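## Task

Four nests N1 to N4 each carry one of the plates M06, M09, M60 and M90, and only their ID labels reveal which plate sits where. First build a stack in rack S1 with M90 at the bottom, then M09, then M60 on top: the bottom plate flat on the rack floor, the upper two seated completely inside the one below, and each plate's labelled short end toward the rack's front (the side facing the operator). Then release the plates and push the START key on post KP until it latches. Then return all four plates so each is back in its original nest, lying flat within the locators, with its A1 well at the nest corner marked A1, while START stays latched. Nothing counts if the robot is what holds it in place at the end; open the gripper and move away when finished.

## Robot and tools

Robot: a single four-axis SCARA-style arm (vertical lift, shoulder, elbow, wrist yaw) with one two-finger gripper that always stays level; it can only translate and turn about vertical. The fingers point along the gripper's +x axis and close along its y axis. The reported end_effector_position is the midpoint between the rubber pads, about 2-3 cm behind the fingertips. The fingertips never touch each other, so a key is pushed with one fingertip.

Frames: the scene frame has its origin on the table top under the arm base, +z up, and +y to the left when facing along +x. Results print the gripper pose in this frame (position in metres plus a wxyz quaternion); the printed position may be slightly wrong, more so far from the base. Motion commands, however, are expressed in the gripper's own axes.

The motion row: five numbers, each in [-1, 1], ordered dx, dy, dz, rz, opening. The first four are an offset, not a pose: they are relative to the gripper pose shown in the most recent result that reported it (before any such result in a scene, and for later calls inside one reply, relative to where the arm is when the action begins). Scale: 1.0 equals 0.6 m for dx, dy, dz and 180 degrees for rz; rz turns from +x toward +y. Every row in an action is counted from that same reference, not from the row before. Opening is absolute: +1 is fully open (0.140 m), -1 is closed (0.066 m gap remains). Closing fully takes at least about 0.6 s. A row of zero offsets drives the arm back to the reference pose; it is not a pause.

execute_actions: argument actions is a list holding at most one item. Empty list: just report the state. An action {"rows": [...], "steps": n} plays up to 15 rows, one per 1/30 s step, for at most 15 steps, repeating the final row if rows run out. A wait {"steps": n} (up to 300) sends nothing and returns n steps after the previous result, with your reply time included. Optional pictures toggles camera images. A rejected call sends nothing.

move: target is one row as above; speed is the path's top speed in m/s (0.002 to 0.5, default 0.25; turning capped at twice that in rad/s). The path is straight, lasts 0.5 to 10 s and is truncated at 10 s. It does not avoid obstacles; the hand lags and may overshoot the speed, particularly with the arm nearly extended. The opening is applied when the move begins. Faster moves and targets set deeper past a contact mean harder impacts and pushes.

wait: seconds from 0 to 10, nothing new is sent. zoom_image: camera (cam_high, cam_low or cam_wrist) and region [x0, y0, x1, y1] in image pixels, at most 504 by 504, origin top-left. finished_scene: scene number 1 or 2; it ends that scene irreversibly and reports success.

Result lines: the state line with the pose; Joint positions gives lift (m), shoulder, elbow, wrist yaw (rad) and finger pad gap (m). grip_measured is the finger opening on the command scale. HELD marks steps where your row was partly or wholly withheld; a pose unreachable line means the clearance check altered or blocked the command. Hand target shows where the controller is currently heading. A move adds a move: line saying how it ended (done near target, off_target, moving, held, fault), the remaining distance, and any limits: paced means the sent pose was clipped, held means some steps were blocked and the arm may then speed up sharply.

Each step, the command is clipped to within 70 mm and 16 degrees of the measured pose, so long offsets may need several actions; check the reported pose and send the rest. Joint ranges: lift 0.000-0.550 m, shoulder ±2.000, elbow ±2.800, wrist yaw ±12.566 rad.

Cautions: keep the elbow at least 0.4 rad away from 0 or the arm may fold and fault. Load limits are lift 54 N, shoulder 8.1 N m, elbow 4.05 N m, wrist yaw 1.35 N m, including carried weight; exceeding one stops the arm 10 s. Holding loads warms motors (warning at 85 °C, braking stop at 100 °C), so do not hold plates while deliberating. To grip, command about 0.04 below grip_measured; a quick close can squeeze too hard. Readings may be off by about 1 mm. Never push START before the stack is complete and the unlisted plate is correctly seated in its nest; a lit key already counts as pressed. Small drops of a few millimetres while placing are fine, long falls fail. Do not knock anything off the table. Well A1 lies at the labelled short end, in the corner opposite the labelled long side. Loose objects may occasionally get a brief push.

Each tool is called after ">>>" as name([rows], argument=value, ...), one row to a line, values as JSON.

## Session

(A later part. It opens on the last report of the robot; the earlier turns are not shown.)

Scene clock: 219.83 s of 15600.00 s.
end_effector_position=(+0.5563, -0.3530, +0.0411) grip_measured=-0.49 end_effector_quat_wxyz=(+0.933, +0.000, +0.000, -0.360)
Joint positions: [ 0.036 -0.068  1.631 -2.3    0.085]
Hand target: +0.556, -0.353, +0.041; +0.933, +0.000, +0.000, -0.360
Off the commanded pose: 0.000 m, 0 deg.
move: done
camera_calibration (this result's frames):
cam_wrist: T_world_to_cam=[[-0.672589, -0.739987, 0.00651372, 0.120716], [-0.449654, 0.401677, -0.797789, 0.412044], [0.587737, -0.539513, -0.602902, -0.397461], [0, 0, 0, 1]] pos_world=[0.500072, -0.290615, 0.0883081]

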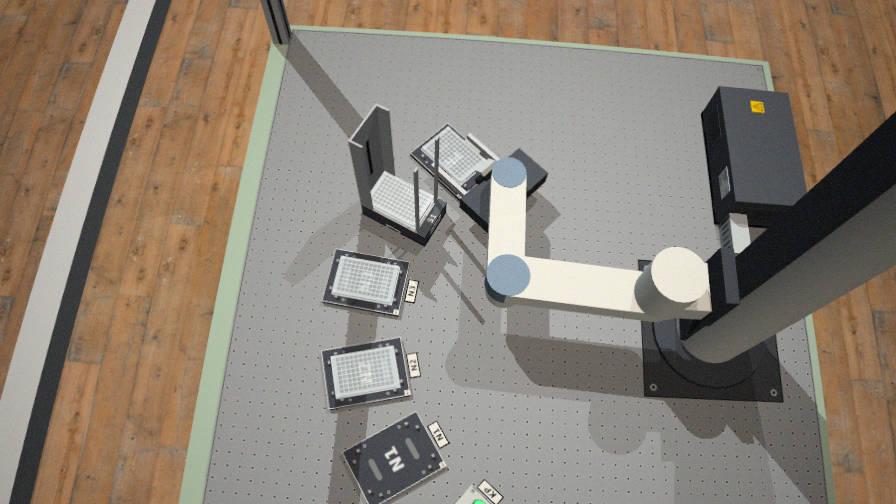

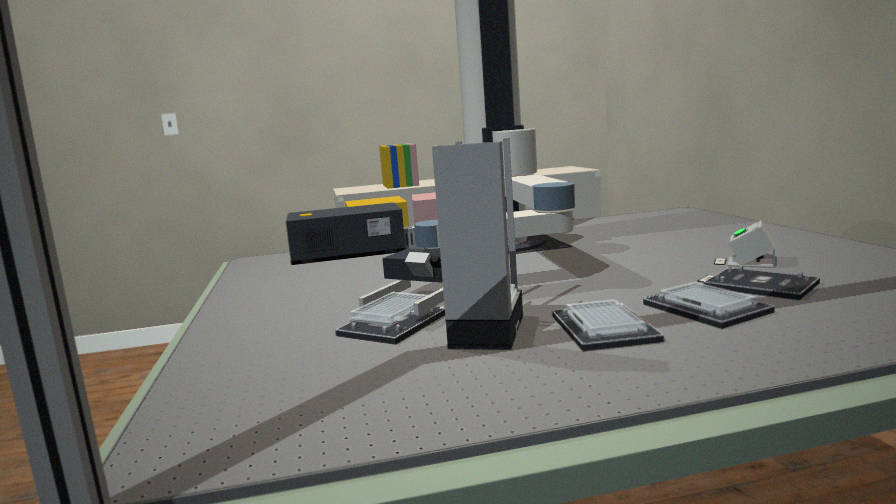

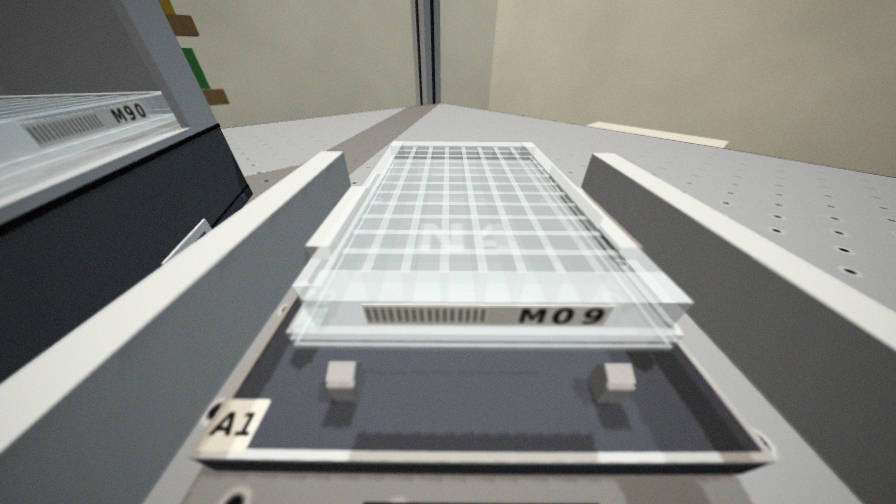

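>>> move(target=[0,0.001,-0.0183,0,-0.6], speed=0.01)

>>> move(target=[0,0,0,0,-0.2])

Scene clock: 223.67 s of 15600.00 s.
end_effector_position=(+0.5566, -0.3526, +0.0301) grip_measured=-0.49 end_effector_quat_wxyz=(+0.933, +0.000, +0.000, -0.360)
Joint positions: [ 0.025 -0.066  1.631 -2.301  0.085]
Hand target: +0.557, -0.353, +0.030; +0.933, +0.000, +0.000, -0.360
Off the commanded pose: 0.000 m, 0 deg.
move: done
camera_calibration (this result's frames):
cam_wrist: T_world_to_cam=[[-0.672517, -0.740053, 0.00651372, 0.12128], [-0.449693, 0.401633, -0.797789, 0.403294], [0.587789, -0.539456, -0.602902, -0.404095], [0, 0, 0, 1]] pos_world=[0.500444, -0.290214, 0.077324]

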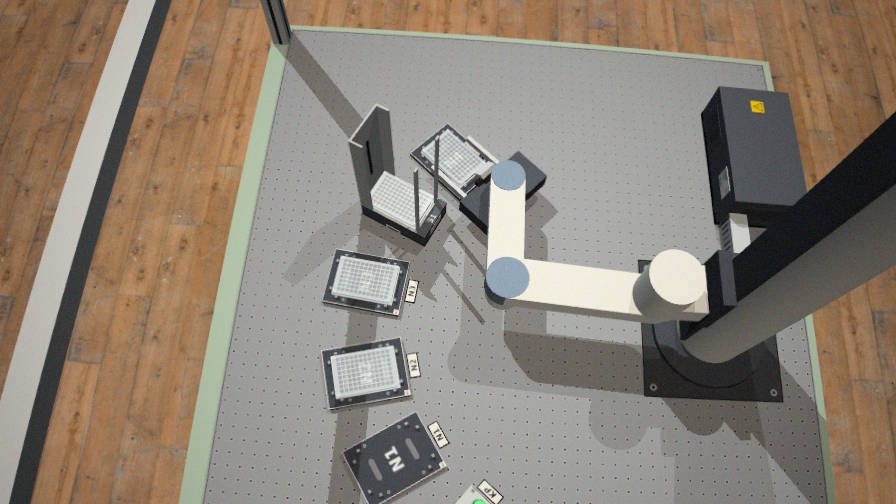

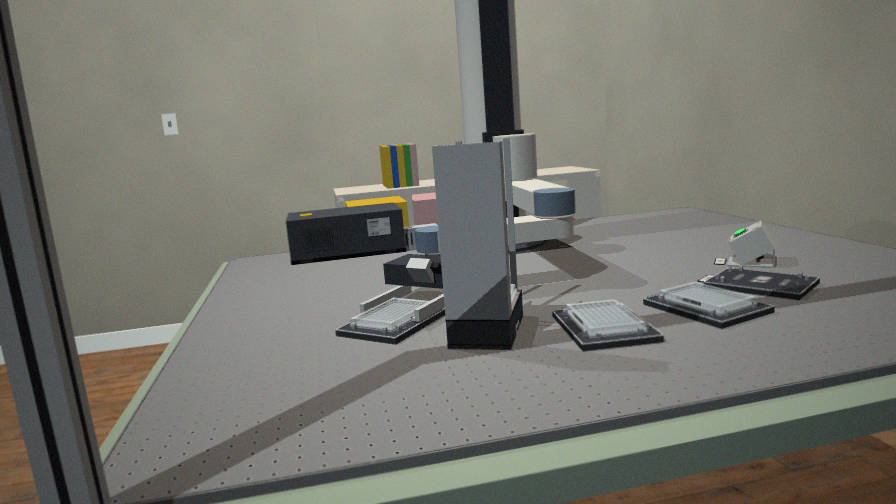

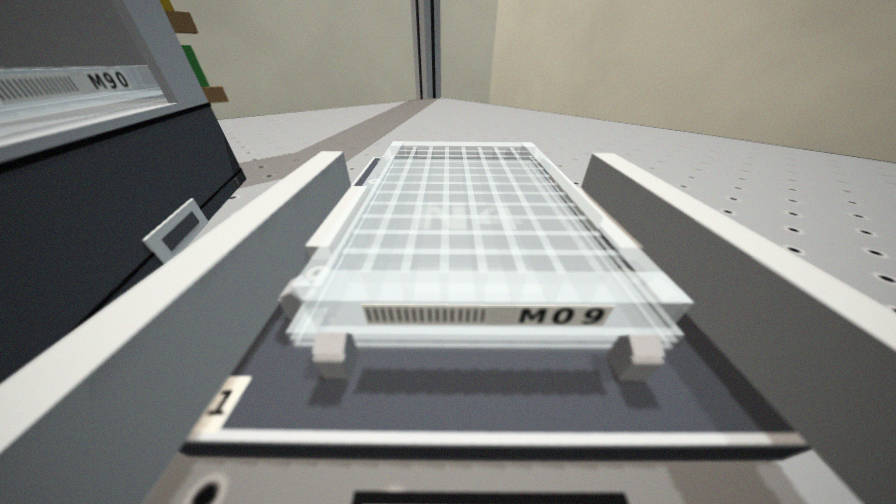

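Scene clock: 224.17 s of 15600.00 s.
end_effector_position=(+0.5566, -0.3526, +0.0301) grip_measured=-0.20 end_effector_quat_wxyz=(+0.933, +0.000, +0.000, -0.360)
Joint positions: [ 0.025 -0.066  1.631 -2.301  0.096]
Hand target: +0.557, -0.353, +0.030; +0.933, +0.000, +0.000, -0.360
Off the commanded pose: 0.000 m, 0 deg.
move: done
camera_calibration (this result's frames):
cam_wrist: T_world_to_cam=[[-0.672526, -0.740044, 0.00651372, 0.121279], [-0.449688, 0.401639, -0.797789, 0.403293], [0.587783, -0.539463, -0.602902, -0.404094], [0, 0, 0, 1]] pos_world=[0.500439, -0.29022, 0.077324]

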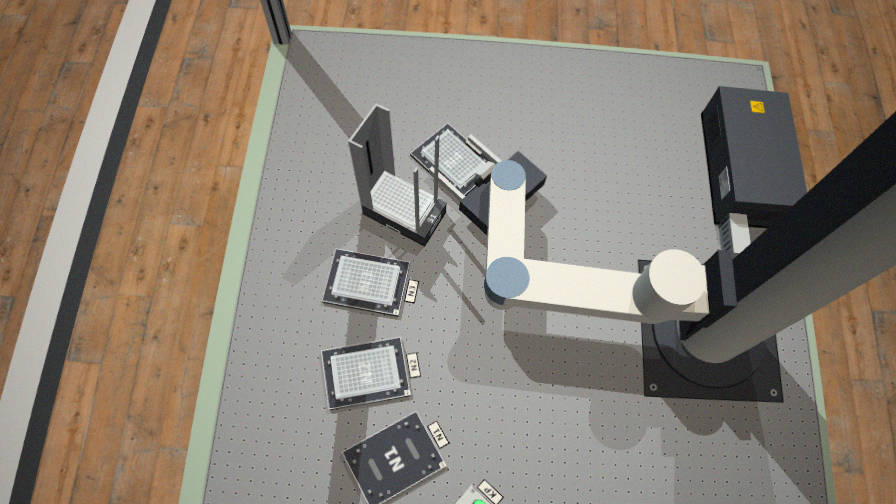

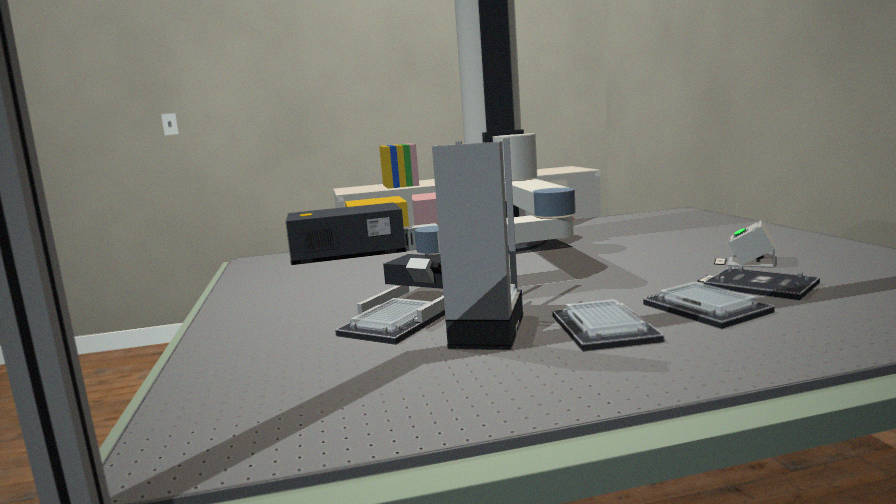

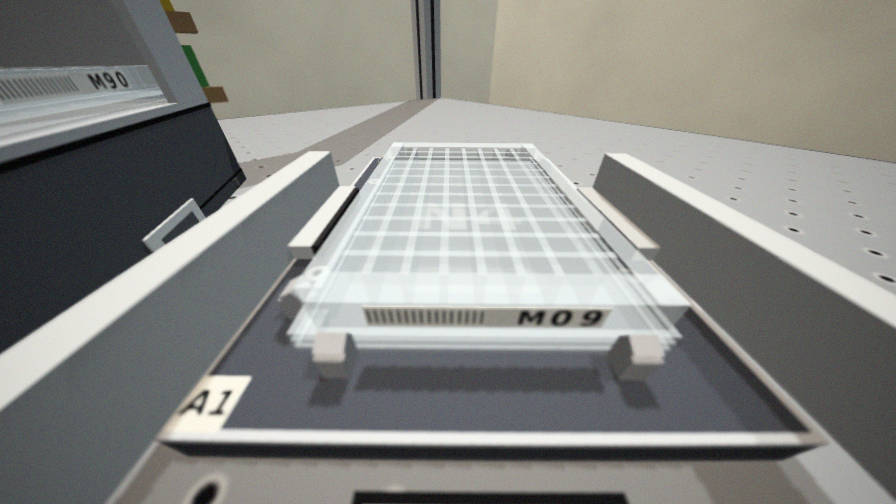

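>>> move(target=[0,0,0.508,0,-0.2], speed=0.3)

>>> move(target=[-0.013,0.2814,0,0.0917,-0.2], speed=0.3)

>>> move(target=[0,0,-0.4455,0,-0.3], speed=0.15)

Scene clock: 231.77 s of 15600.00 s.
end_effector_position=(+0.5566, -0.3526, +0.3350) grip_measured=-0.20 end_effector_quat_wxyz=(+0.933, +0.000, +0.000, -0.360)
Joint positions: [ 0.33  -0.066  1.631 -2.301  0.096]
Hand target: +0.557, -0.353, +0.335; +0.933, +0.000, +0.000, -0.360
Off the commanded pose: 0.000 m, 0 deg.
After step 90, 3.10 s passed at rest.
move: done
camera_calibration (this result's frames):
cam_wrist: T_world_to_cam=[[-0.672514, -0.740056, 0.00651372, 0.119285], [-0.449695, 0.401631, -0.797789, 0.646513], [0.587792, -0.539453, -0.602902, -0.220298], [0, 0, 0, 1]] pos_world=[0.500444, -0.290224, 0.382186]

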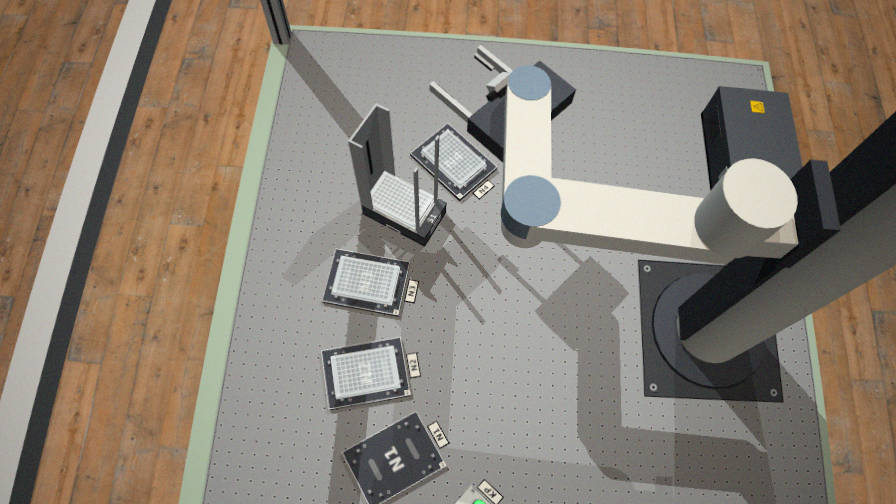

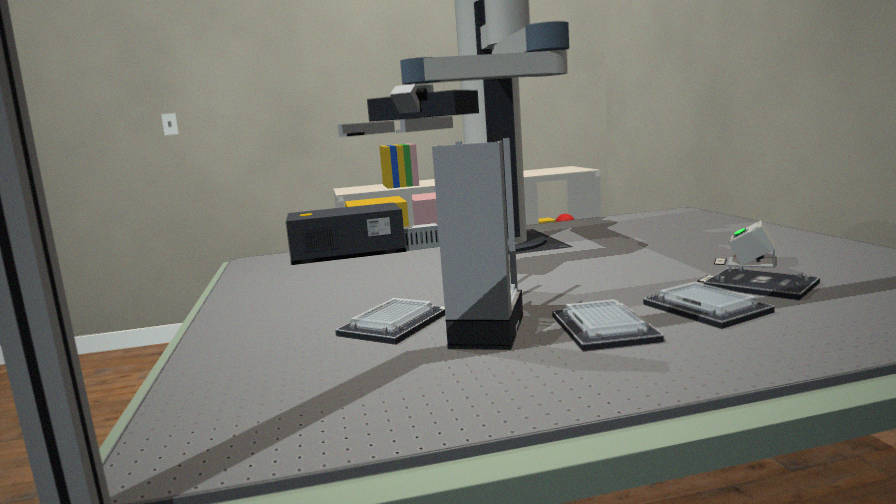

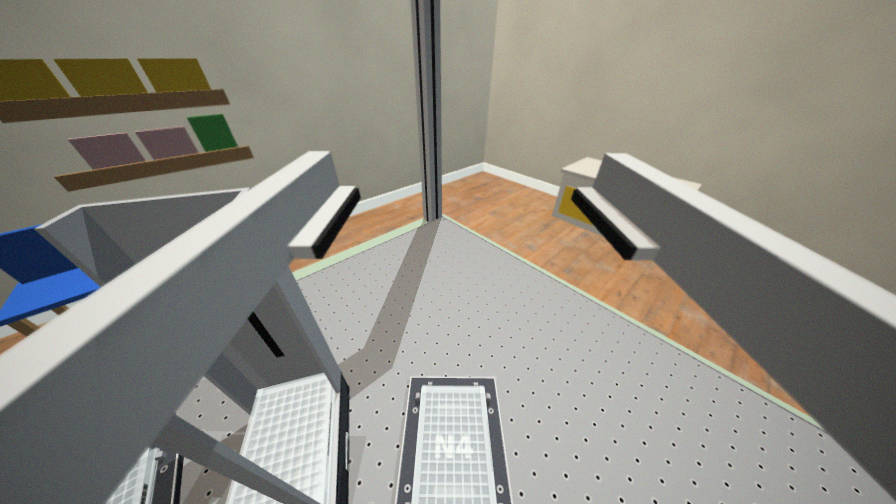

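Scene clock: 232.70 s of 15600.00 s.
end_effector_position=(+0.6643, -0.2221, +0.3350) grip_measured=-0.20 end_effector_quat_wxyz=(+0.975, +0.000, +0.000, -0.222)
Joint positions: [ 0.33   0.22   1.735 -2.403  0.096]
Hand target: +0.664, -0.222, +0.335; +0.975, +0.000, +0.000, -0.222
Off the commanded pose: 0.000 m, 0 deg.
move: done
camera_calibration (this result's frames):
cam_wrist: T_world_to_cam=[[-0.434038, -0.900871, 0.00651372, 0.0941615], [-0.545416, 0.257012, -0.797789, 0.674002], [0.717031, -0.349823, -0.602902, -0.256945], [0, 0, 0, 1]] pos_world=[0.592718, -0.178284, 0.382186]

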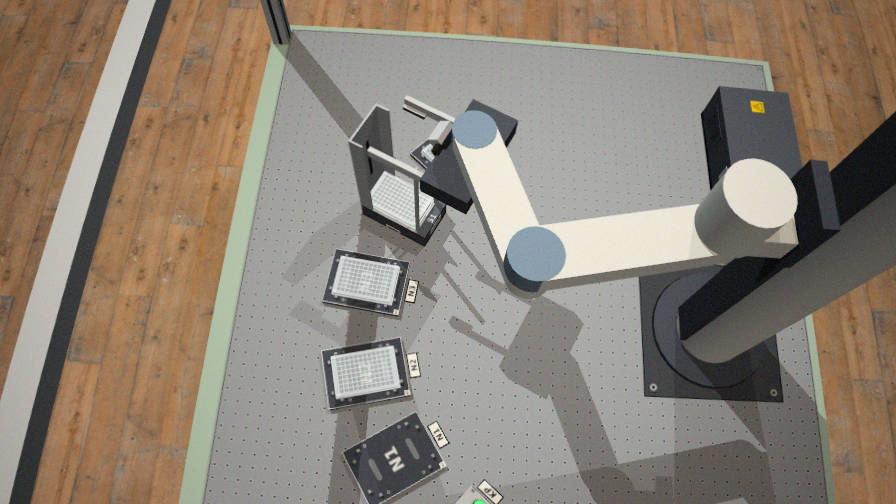

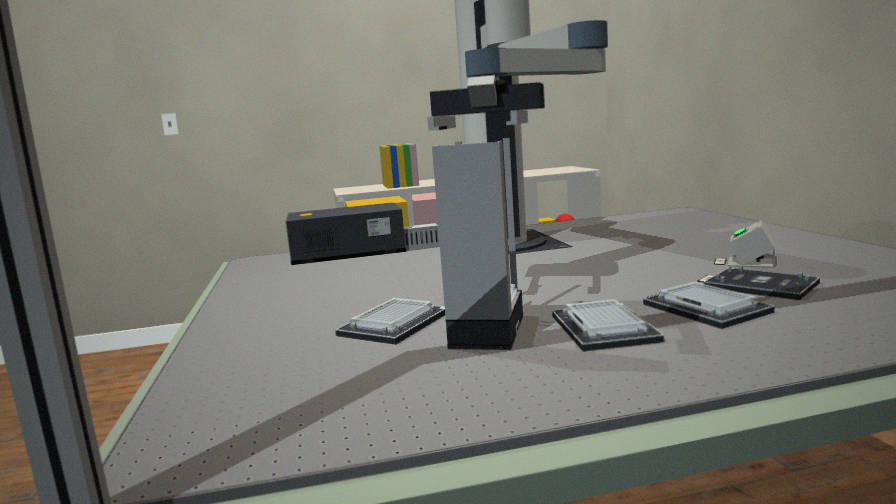

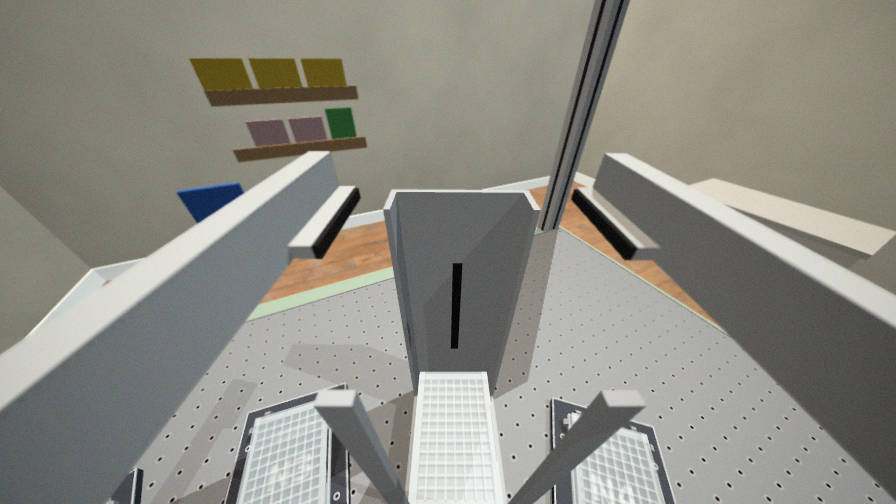

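Scene clock: 234.83 s of 15600.00 s.
end_effector_position=(+0.6643, -0.2221, +0.0676) grip_measured=-0.30 end_effector_quat_wxyz=(+0.975, +0.000, +0.000, -0.222)
Joint positions: [ 0.063  0.22   1.735 -2.403  0.092]
Hand target: +0.664, -0.222, +0.068; +0.975, +0.000, +0.000, -0.222
Off the commanded pose: 0.000 m, 0 deg.
move: done
camera_calibration (this result's frames):
cam_wrist: T_world_to_cam=[[-0.434071, -0.900855, 0.00651372, 0.0959189], [-0.545406, 0.257032, -0.797789, 0.460699], [0.717018, -0.349849, -0.602902, -0.418131], [0, 0, 0, 1]] pos_world=[0.592711, -0.178288, 0.114824]

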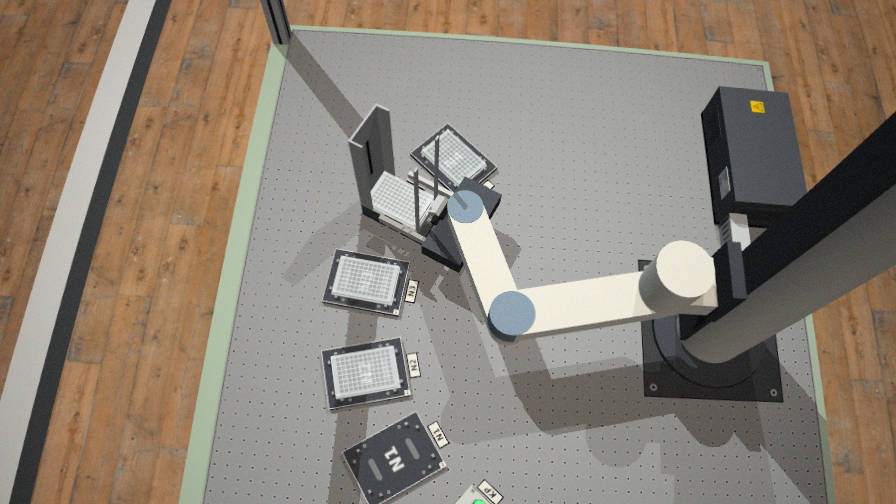

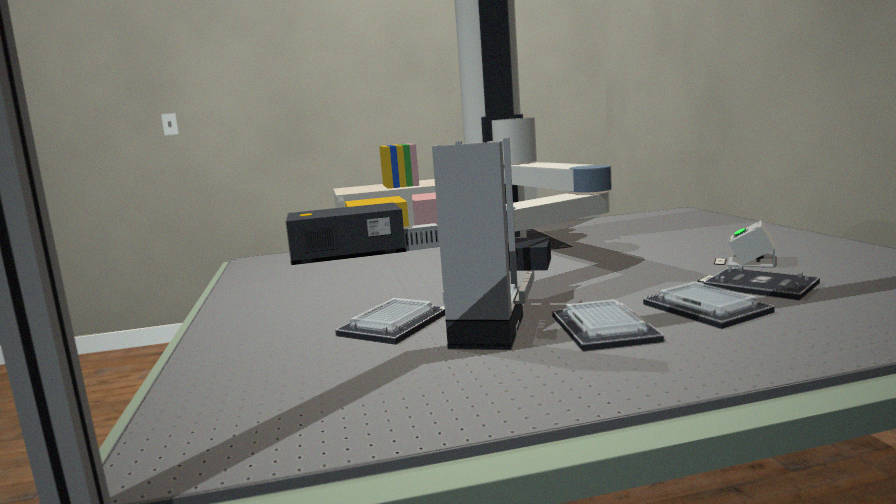

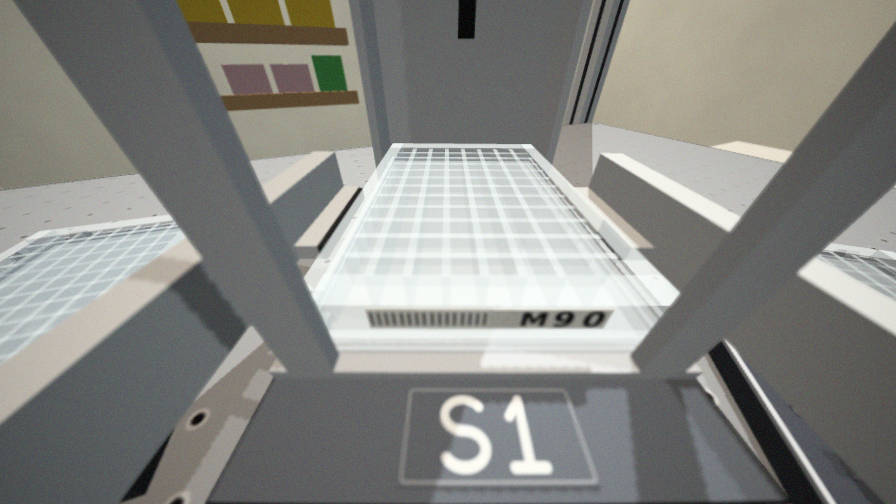

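>>> move(target=[0,0,-0.001,0,-0.4], speed=0.005)

>>> move(target=[0,0,0,0,-0.6])

>>> move(target=[0,0,0.447,0,-0.6], speed=0.12)

>>> move(target=[-0.4199,0.7528,0,0.3277,-0.6], speed=0.3)

>>> move(target=[0,0,-0.49,0,-0.6], speed=0.2)

Scene clock: 239.90 s of 15600.00 s.
end_effector_position=(+0.6643, -0.2221, +0.0671) grip_measured=-0.40 end_effector_quat_wxyz=(+0.975, +0.000, +0.000, -0.222)
Joint positions: [ 0.062  0.22   1.735 -2.403  0.088]
Hand target: +0.664, -0.222, +0.067; +0.975, +0.000, +0.000, -0.222
Off the commanded pose: 0.000 m, 0 deg.
After step 90, 1.37 s passed at rest.
move: done
camera_calibration (this result's frames):
cam_wrist: T_world_to_cam=[[-0.434069, -0.900856, 0.00651372, 0.0959216], [-0.545407, 0.257031, -0.797789, 0.460264], [0.717019, -0.349848, -0.602902, -0.418459], [0, 0, 0, 1]] pos_world=[0.592711, -0.178288, 0.114279]

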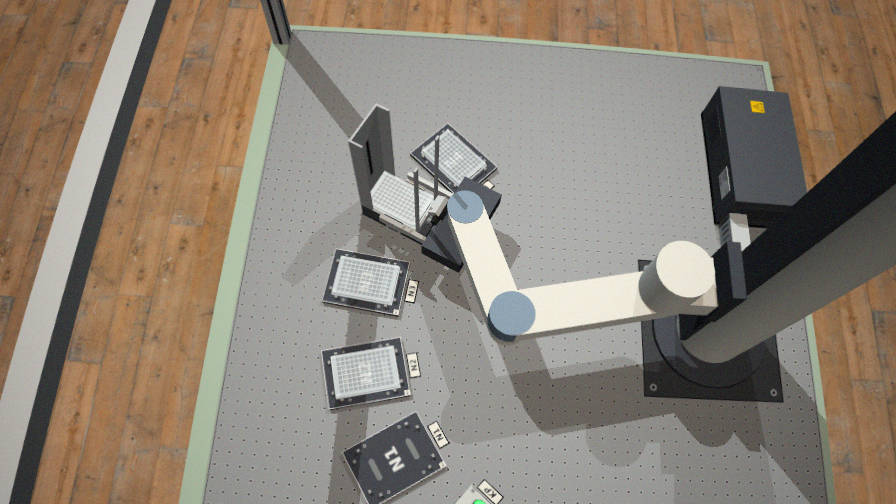

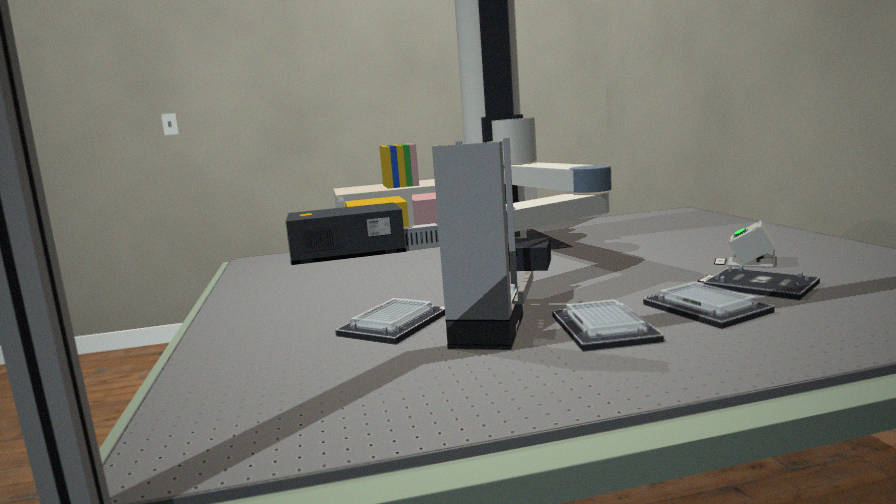

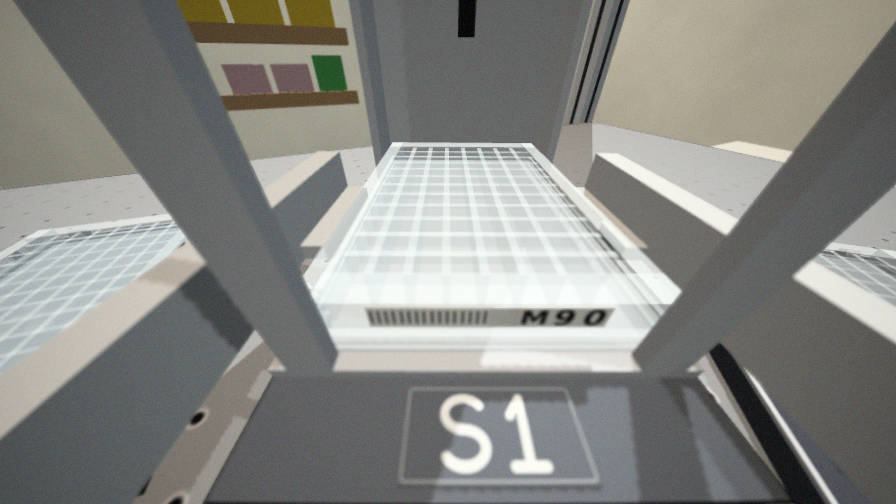

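Scene clock: 240.40 s of 15600.00 s.
end_effector_position=(+0.6643, -0.2221, +0.0671) grip_measured=-0.49 end_effector_quat_wxyz=(+0.975, +0.000, +0.000, -0.222)
Joint positions: [ 0.062  0.22   1.735 -2.403  0.085]
Hand target: +0.664, -0.222, +0.067; +0.975, +0.000, +0.000, -0.222
Off the commanded pose: 0.000 m, 0 deg.
move: done
camera_calibration (this result's frames):
cam_wrist: T_world_to_cam=[[-0.43408, -0.900851, 0.00651372, 0.0959257], [-0.545404, 0.257037, -0.797789, 0.460263], [0.717014, -0.349856, -0.602902, -0.418458], [0, 0, 0, 1]] pos_world=[0.592709, -0.17829, 0.114279]

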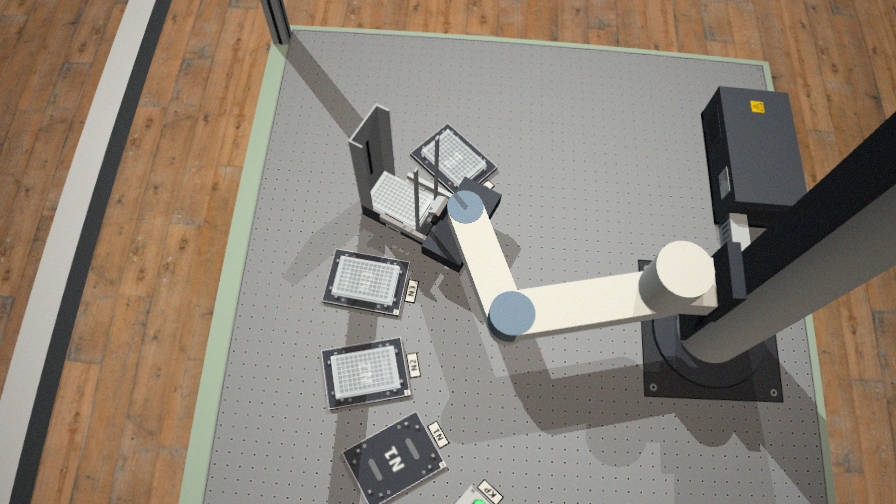

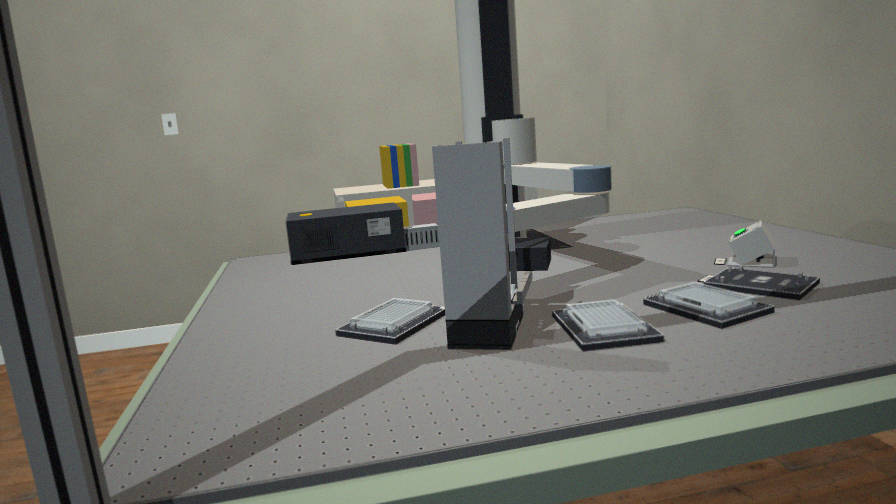

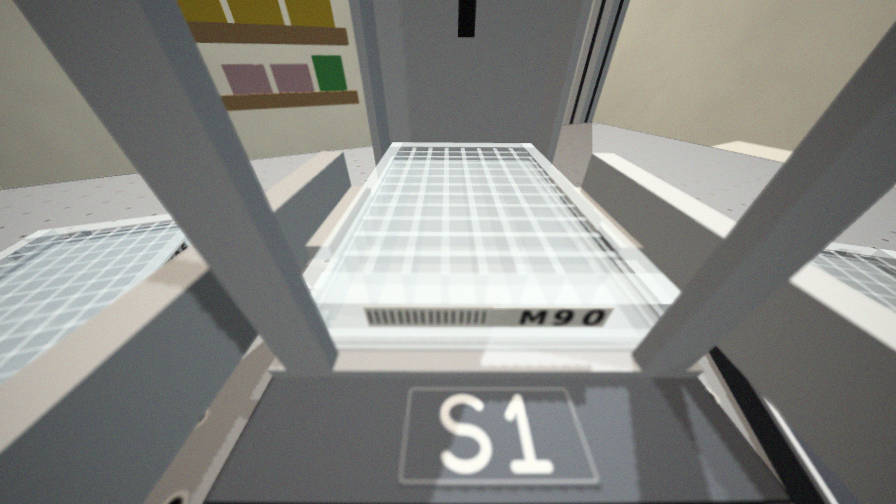

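Scene clock: 242.97 s of 15600.00 s.
end_effector_position=(+0.6643, -0.2221, +0.3353) grip_measured=-0.49 end_effector_quat_wxyz=(+0.975, +0.000, +0.000, -0.222)
Joint positions: [ 0.33   0.22   1.735 -2.403  0.085]
Hand target: +0.664, -0.222, +0.335; +0.975, +0.000, +0.000, -0.222
Off the commanded pose: 0.000 m, 0 deg.
move: done
camera_calibration (this result's frames):
cam_wrist: T_world_to_cam=[[-0.43404, -0.90087, 0.00651372, 0.0941621], [-0.545415, 0.257013, -0.797789, 0.674275], [0.71703, -0.349825, -0.602902, -0.256737], [0, 0, 0, 1]] pos_world=[0.592718, -0.178283, 0.382528]

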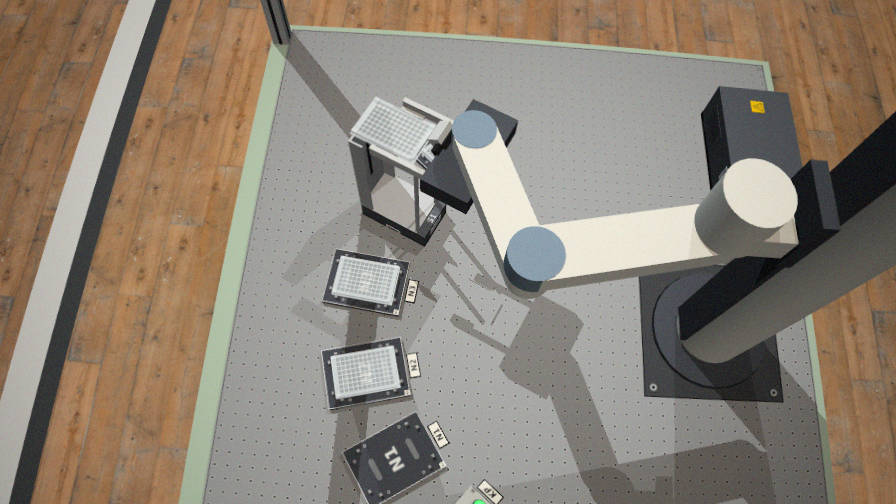

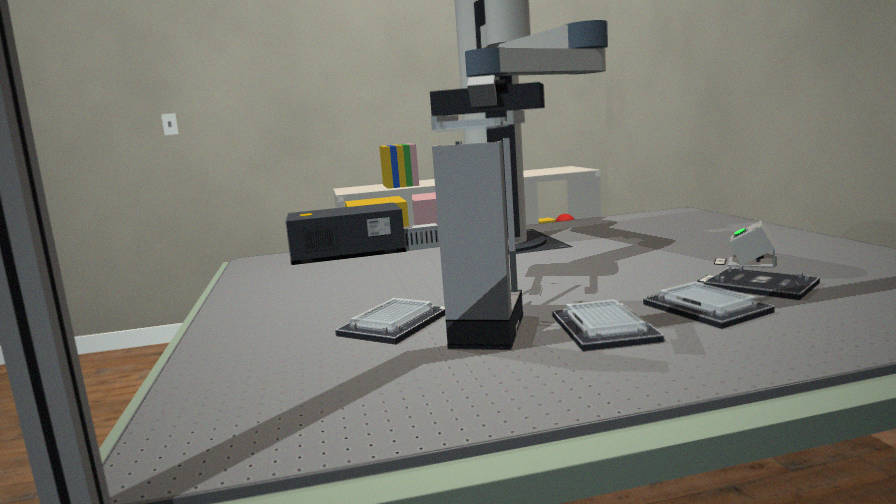

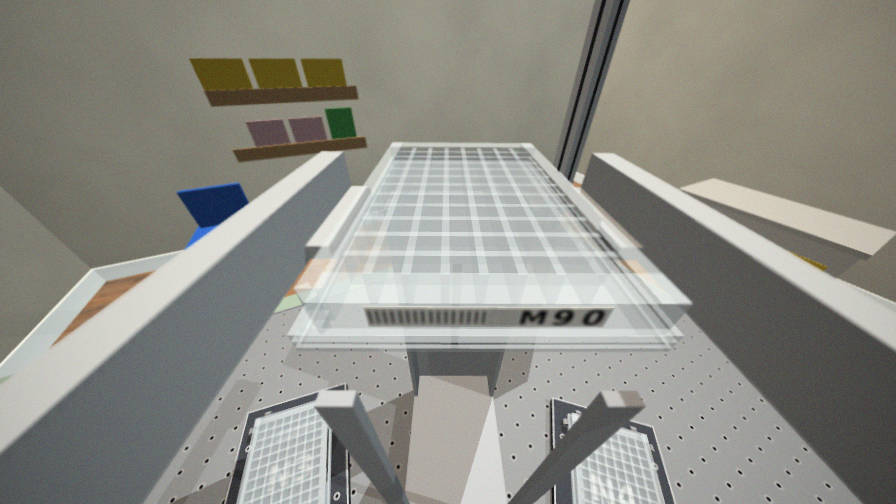

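Scene clock: 245.10 s of 15600.00 s.
end_effector_position=(+0.6327, +0.2943, +0.3353) grip_measured=-0.49 end_effector_quat_wxyz=(+0.958, +0.000, +0.000, +0.287)
Joint positions: [ 0.33   1.188  1.776 -2.382  0.085]
Hand target: +0.633, +0.294, +0.335; +0.958, +0.000, +0.000, +0.287
Off the commanded pose: 0.000 m, 0 deg.
move: done
camera_calibration (this result's frames):
cam_wrist: T_world_to_cam=[[0.548876, -0.835878, 0.00651372, -0.0953638], [-0.501122, -0.335277, -0.797789, 0.670571], [0.669038, 0.434623, -0.602902, -0.253882], [0, 0, 0, 1]] pos_world=[0.558237, 0.255457, 0.382529]

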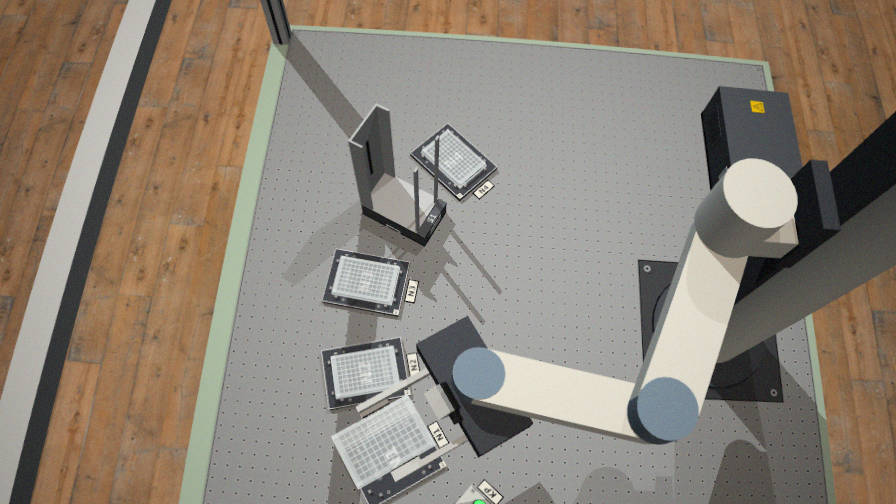

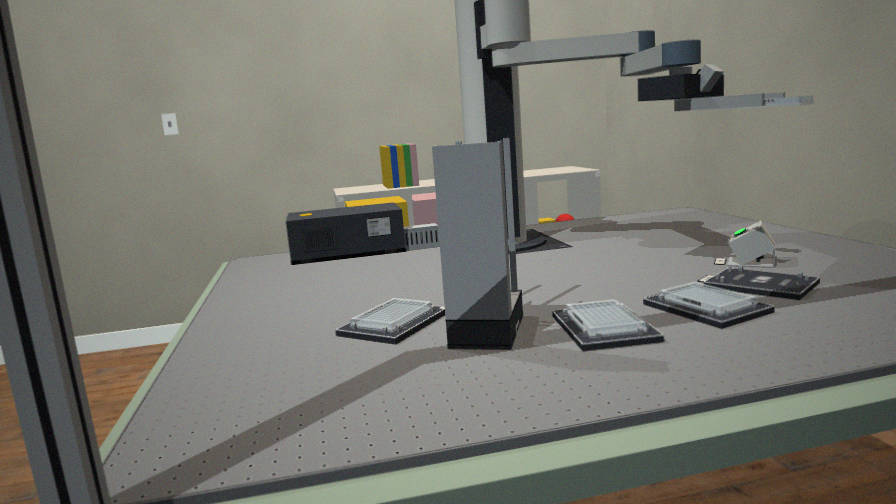

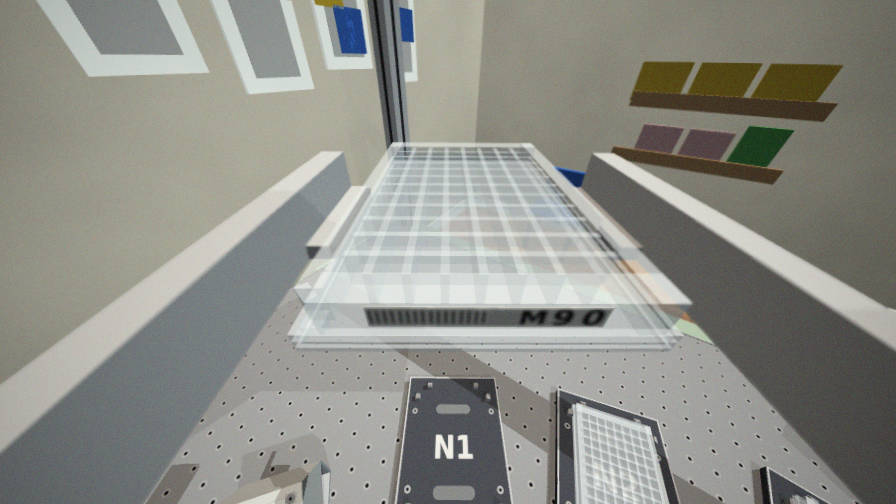

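Scene clock: 246.97 s of 15600.00 s.
end_effector_position=(+0.6327, +0.2943, +0.0413) grip_measured=-0.49 end_effector_quat_wxyz=(+0.958, +0.000, +0.000, +0.287)
Joint positions: [ 0.036  1.188  1.776 -2.382  0.085]
Hand target: +0.633, +0.294, +0.041; +0.958, +0.000, +0.000, +0.287
Off the commanded pose: 0.000 m, 0 deg.
move: done
camera_calibration (this result's frames):
cam_wrist: T_world_to_cam=[[0.548852, -0.835894, 0.00651372, -0.093439], [-0.501131, -0.335262, -0.797789, 0.435962], [0.669051, 0.434604, -0.602902, -0.431179], [0, 0, 0, 1]] pos_world=[0.558239, 0.255449, 0.088455]

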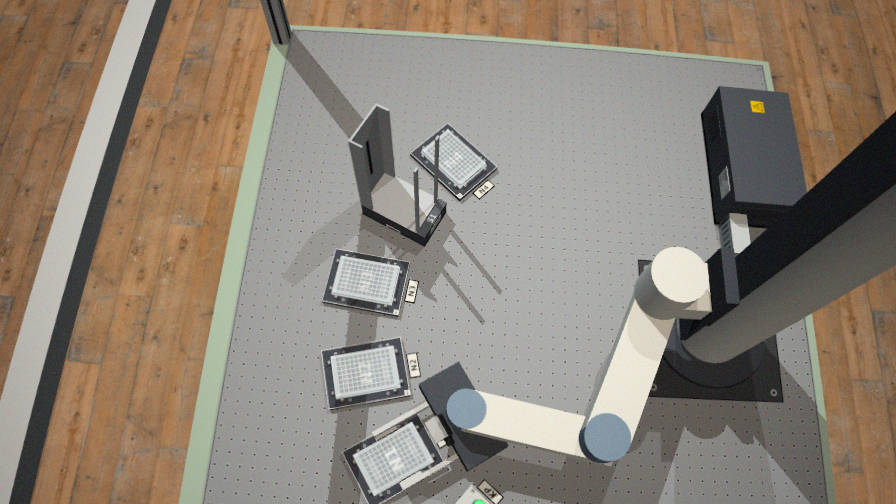

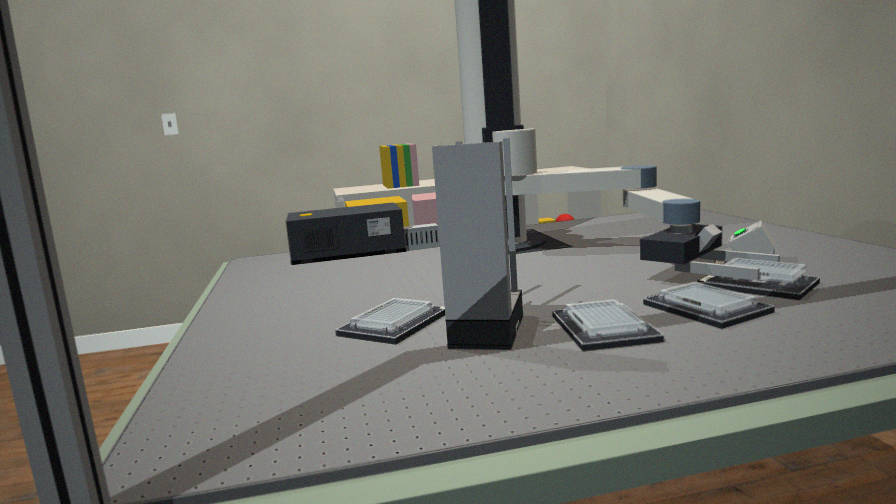

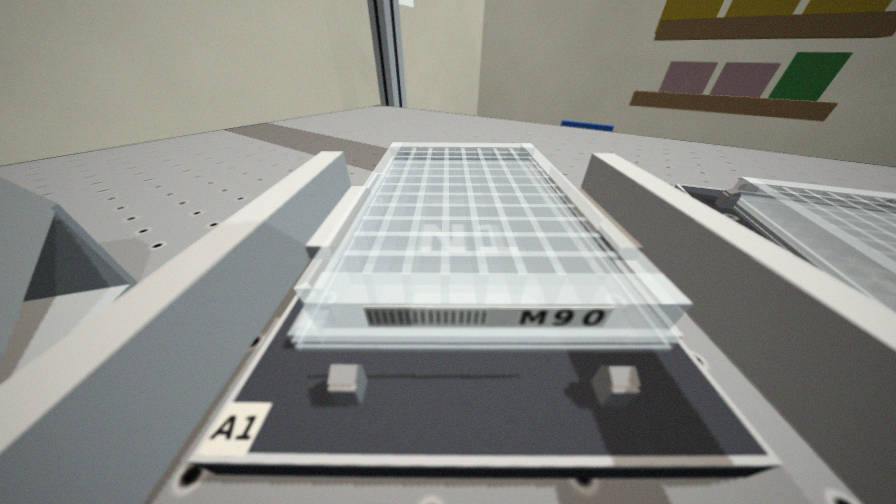

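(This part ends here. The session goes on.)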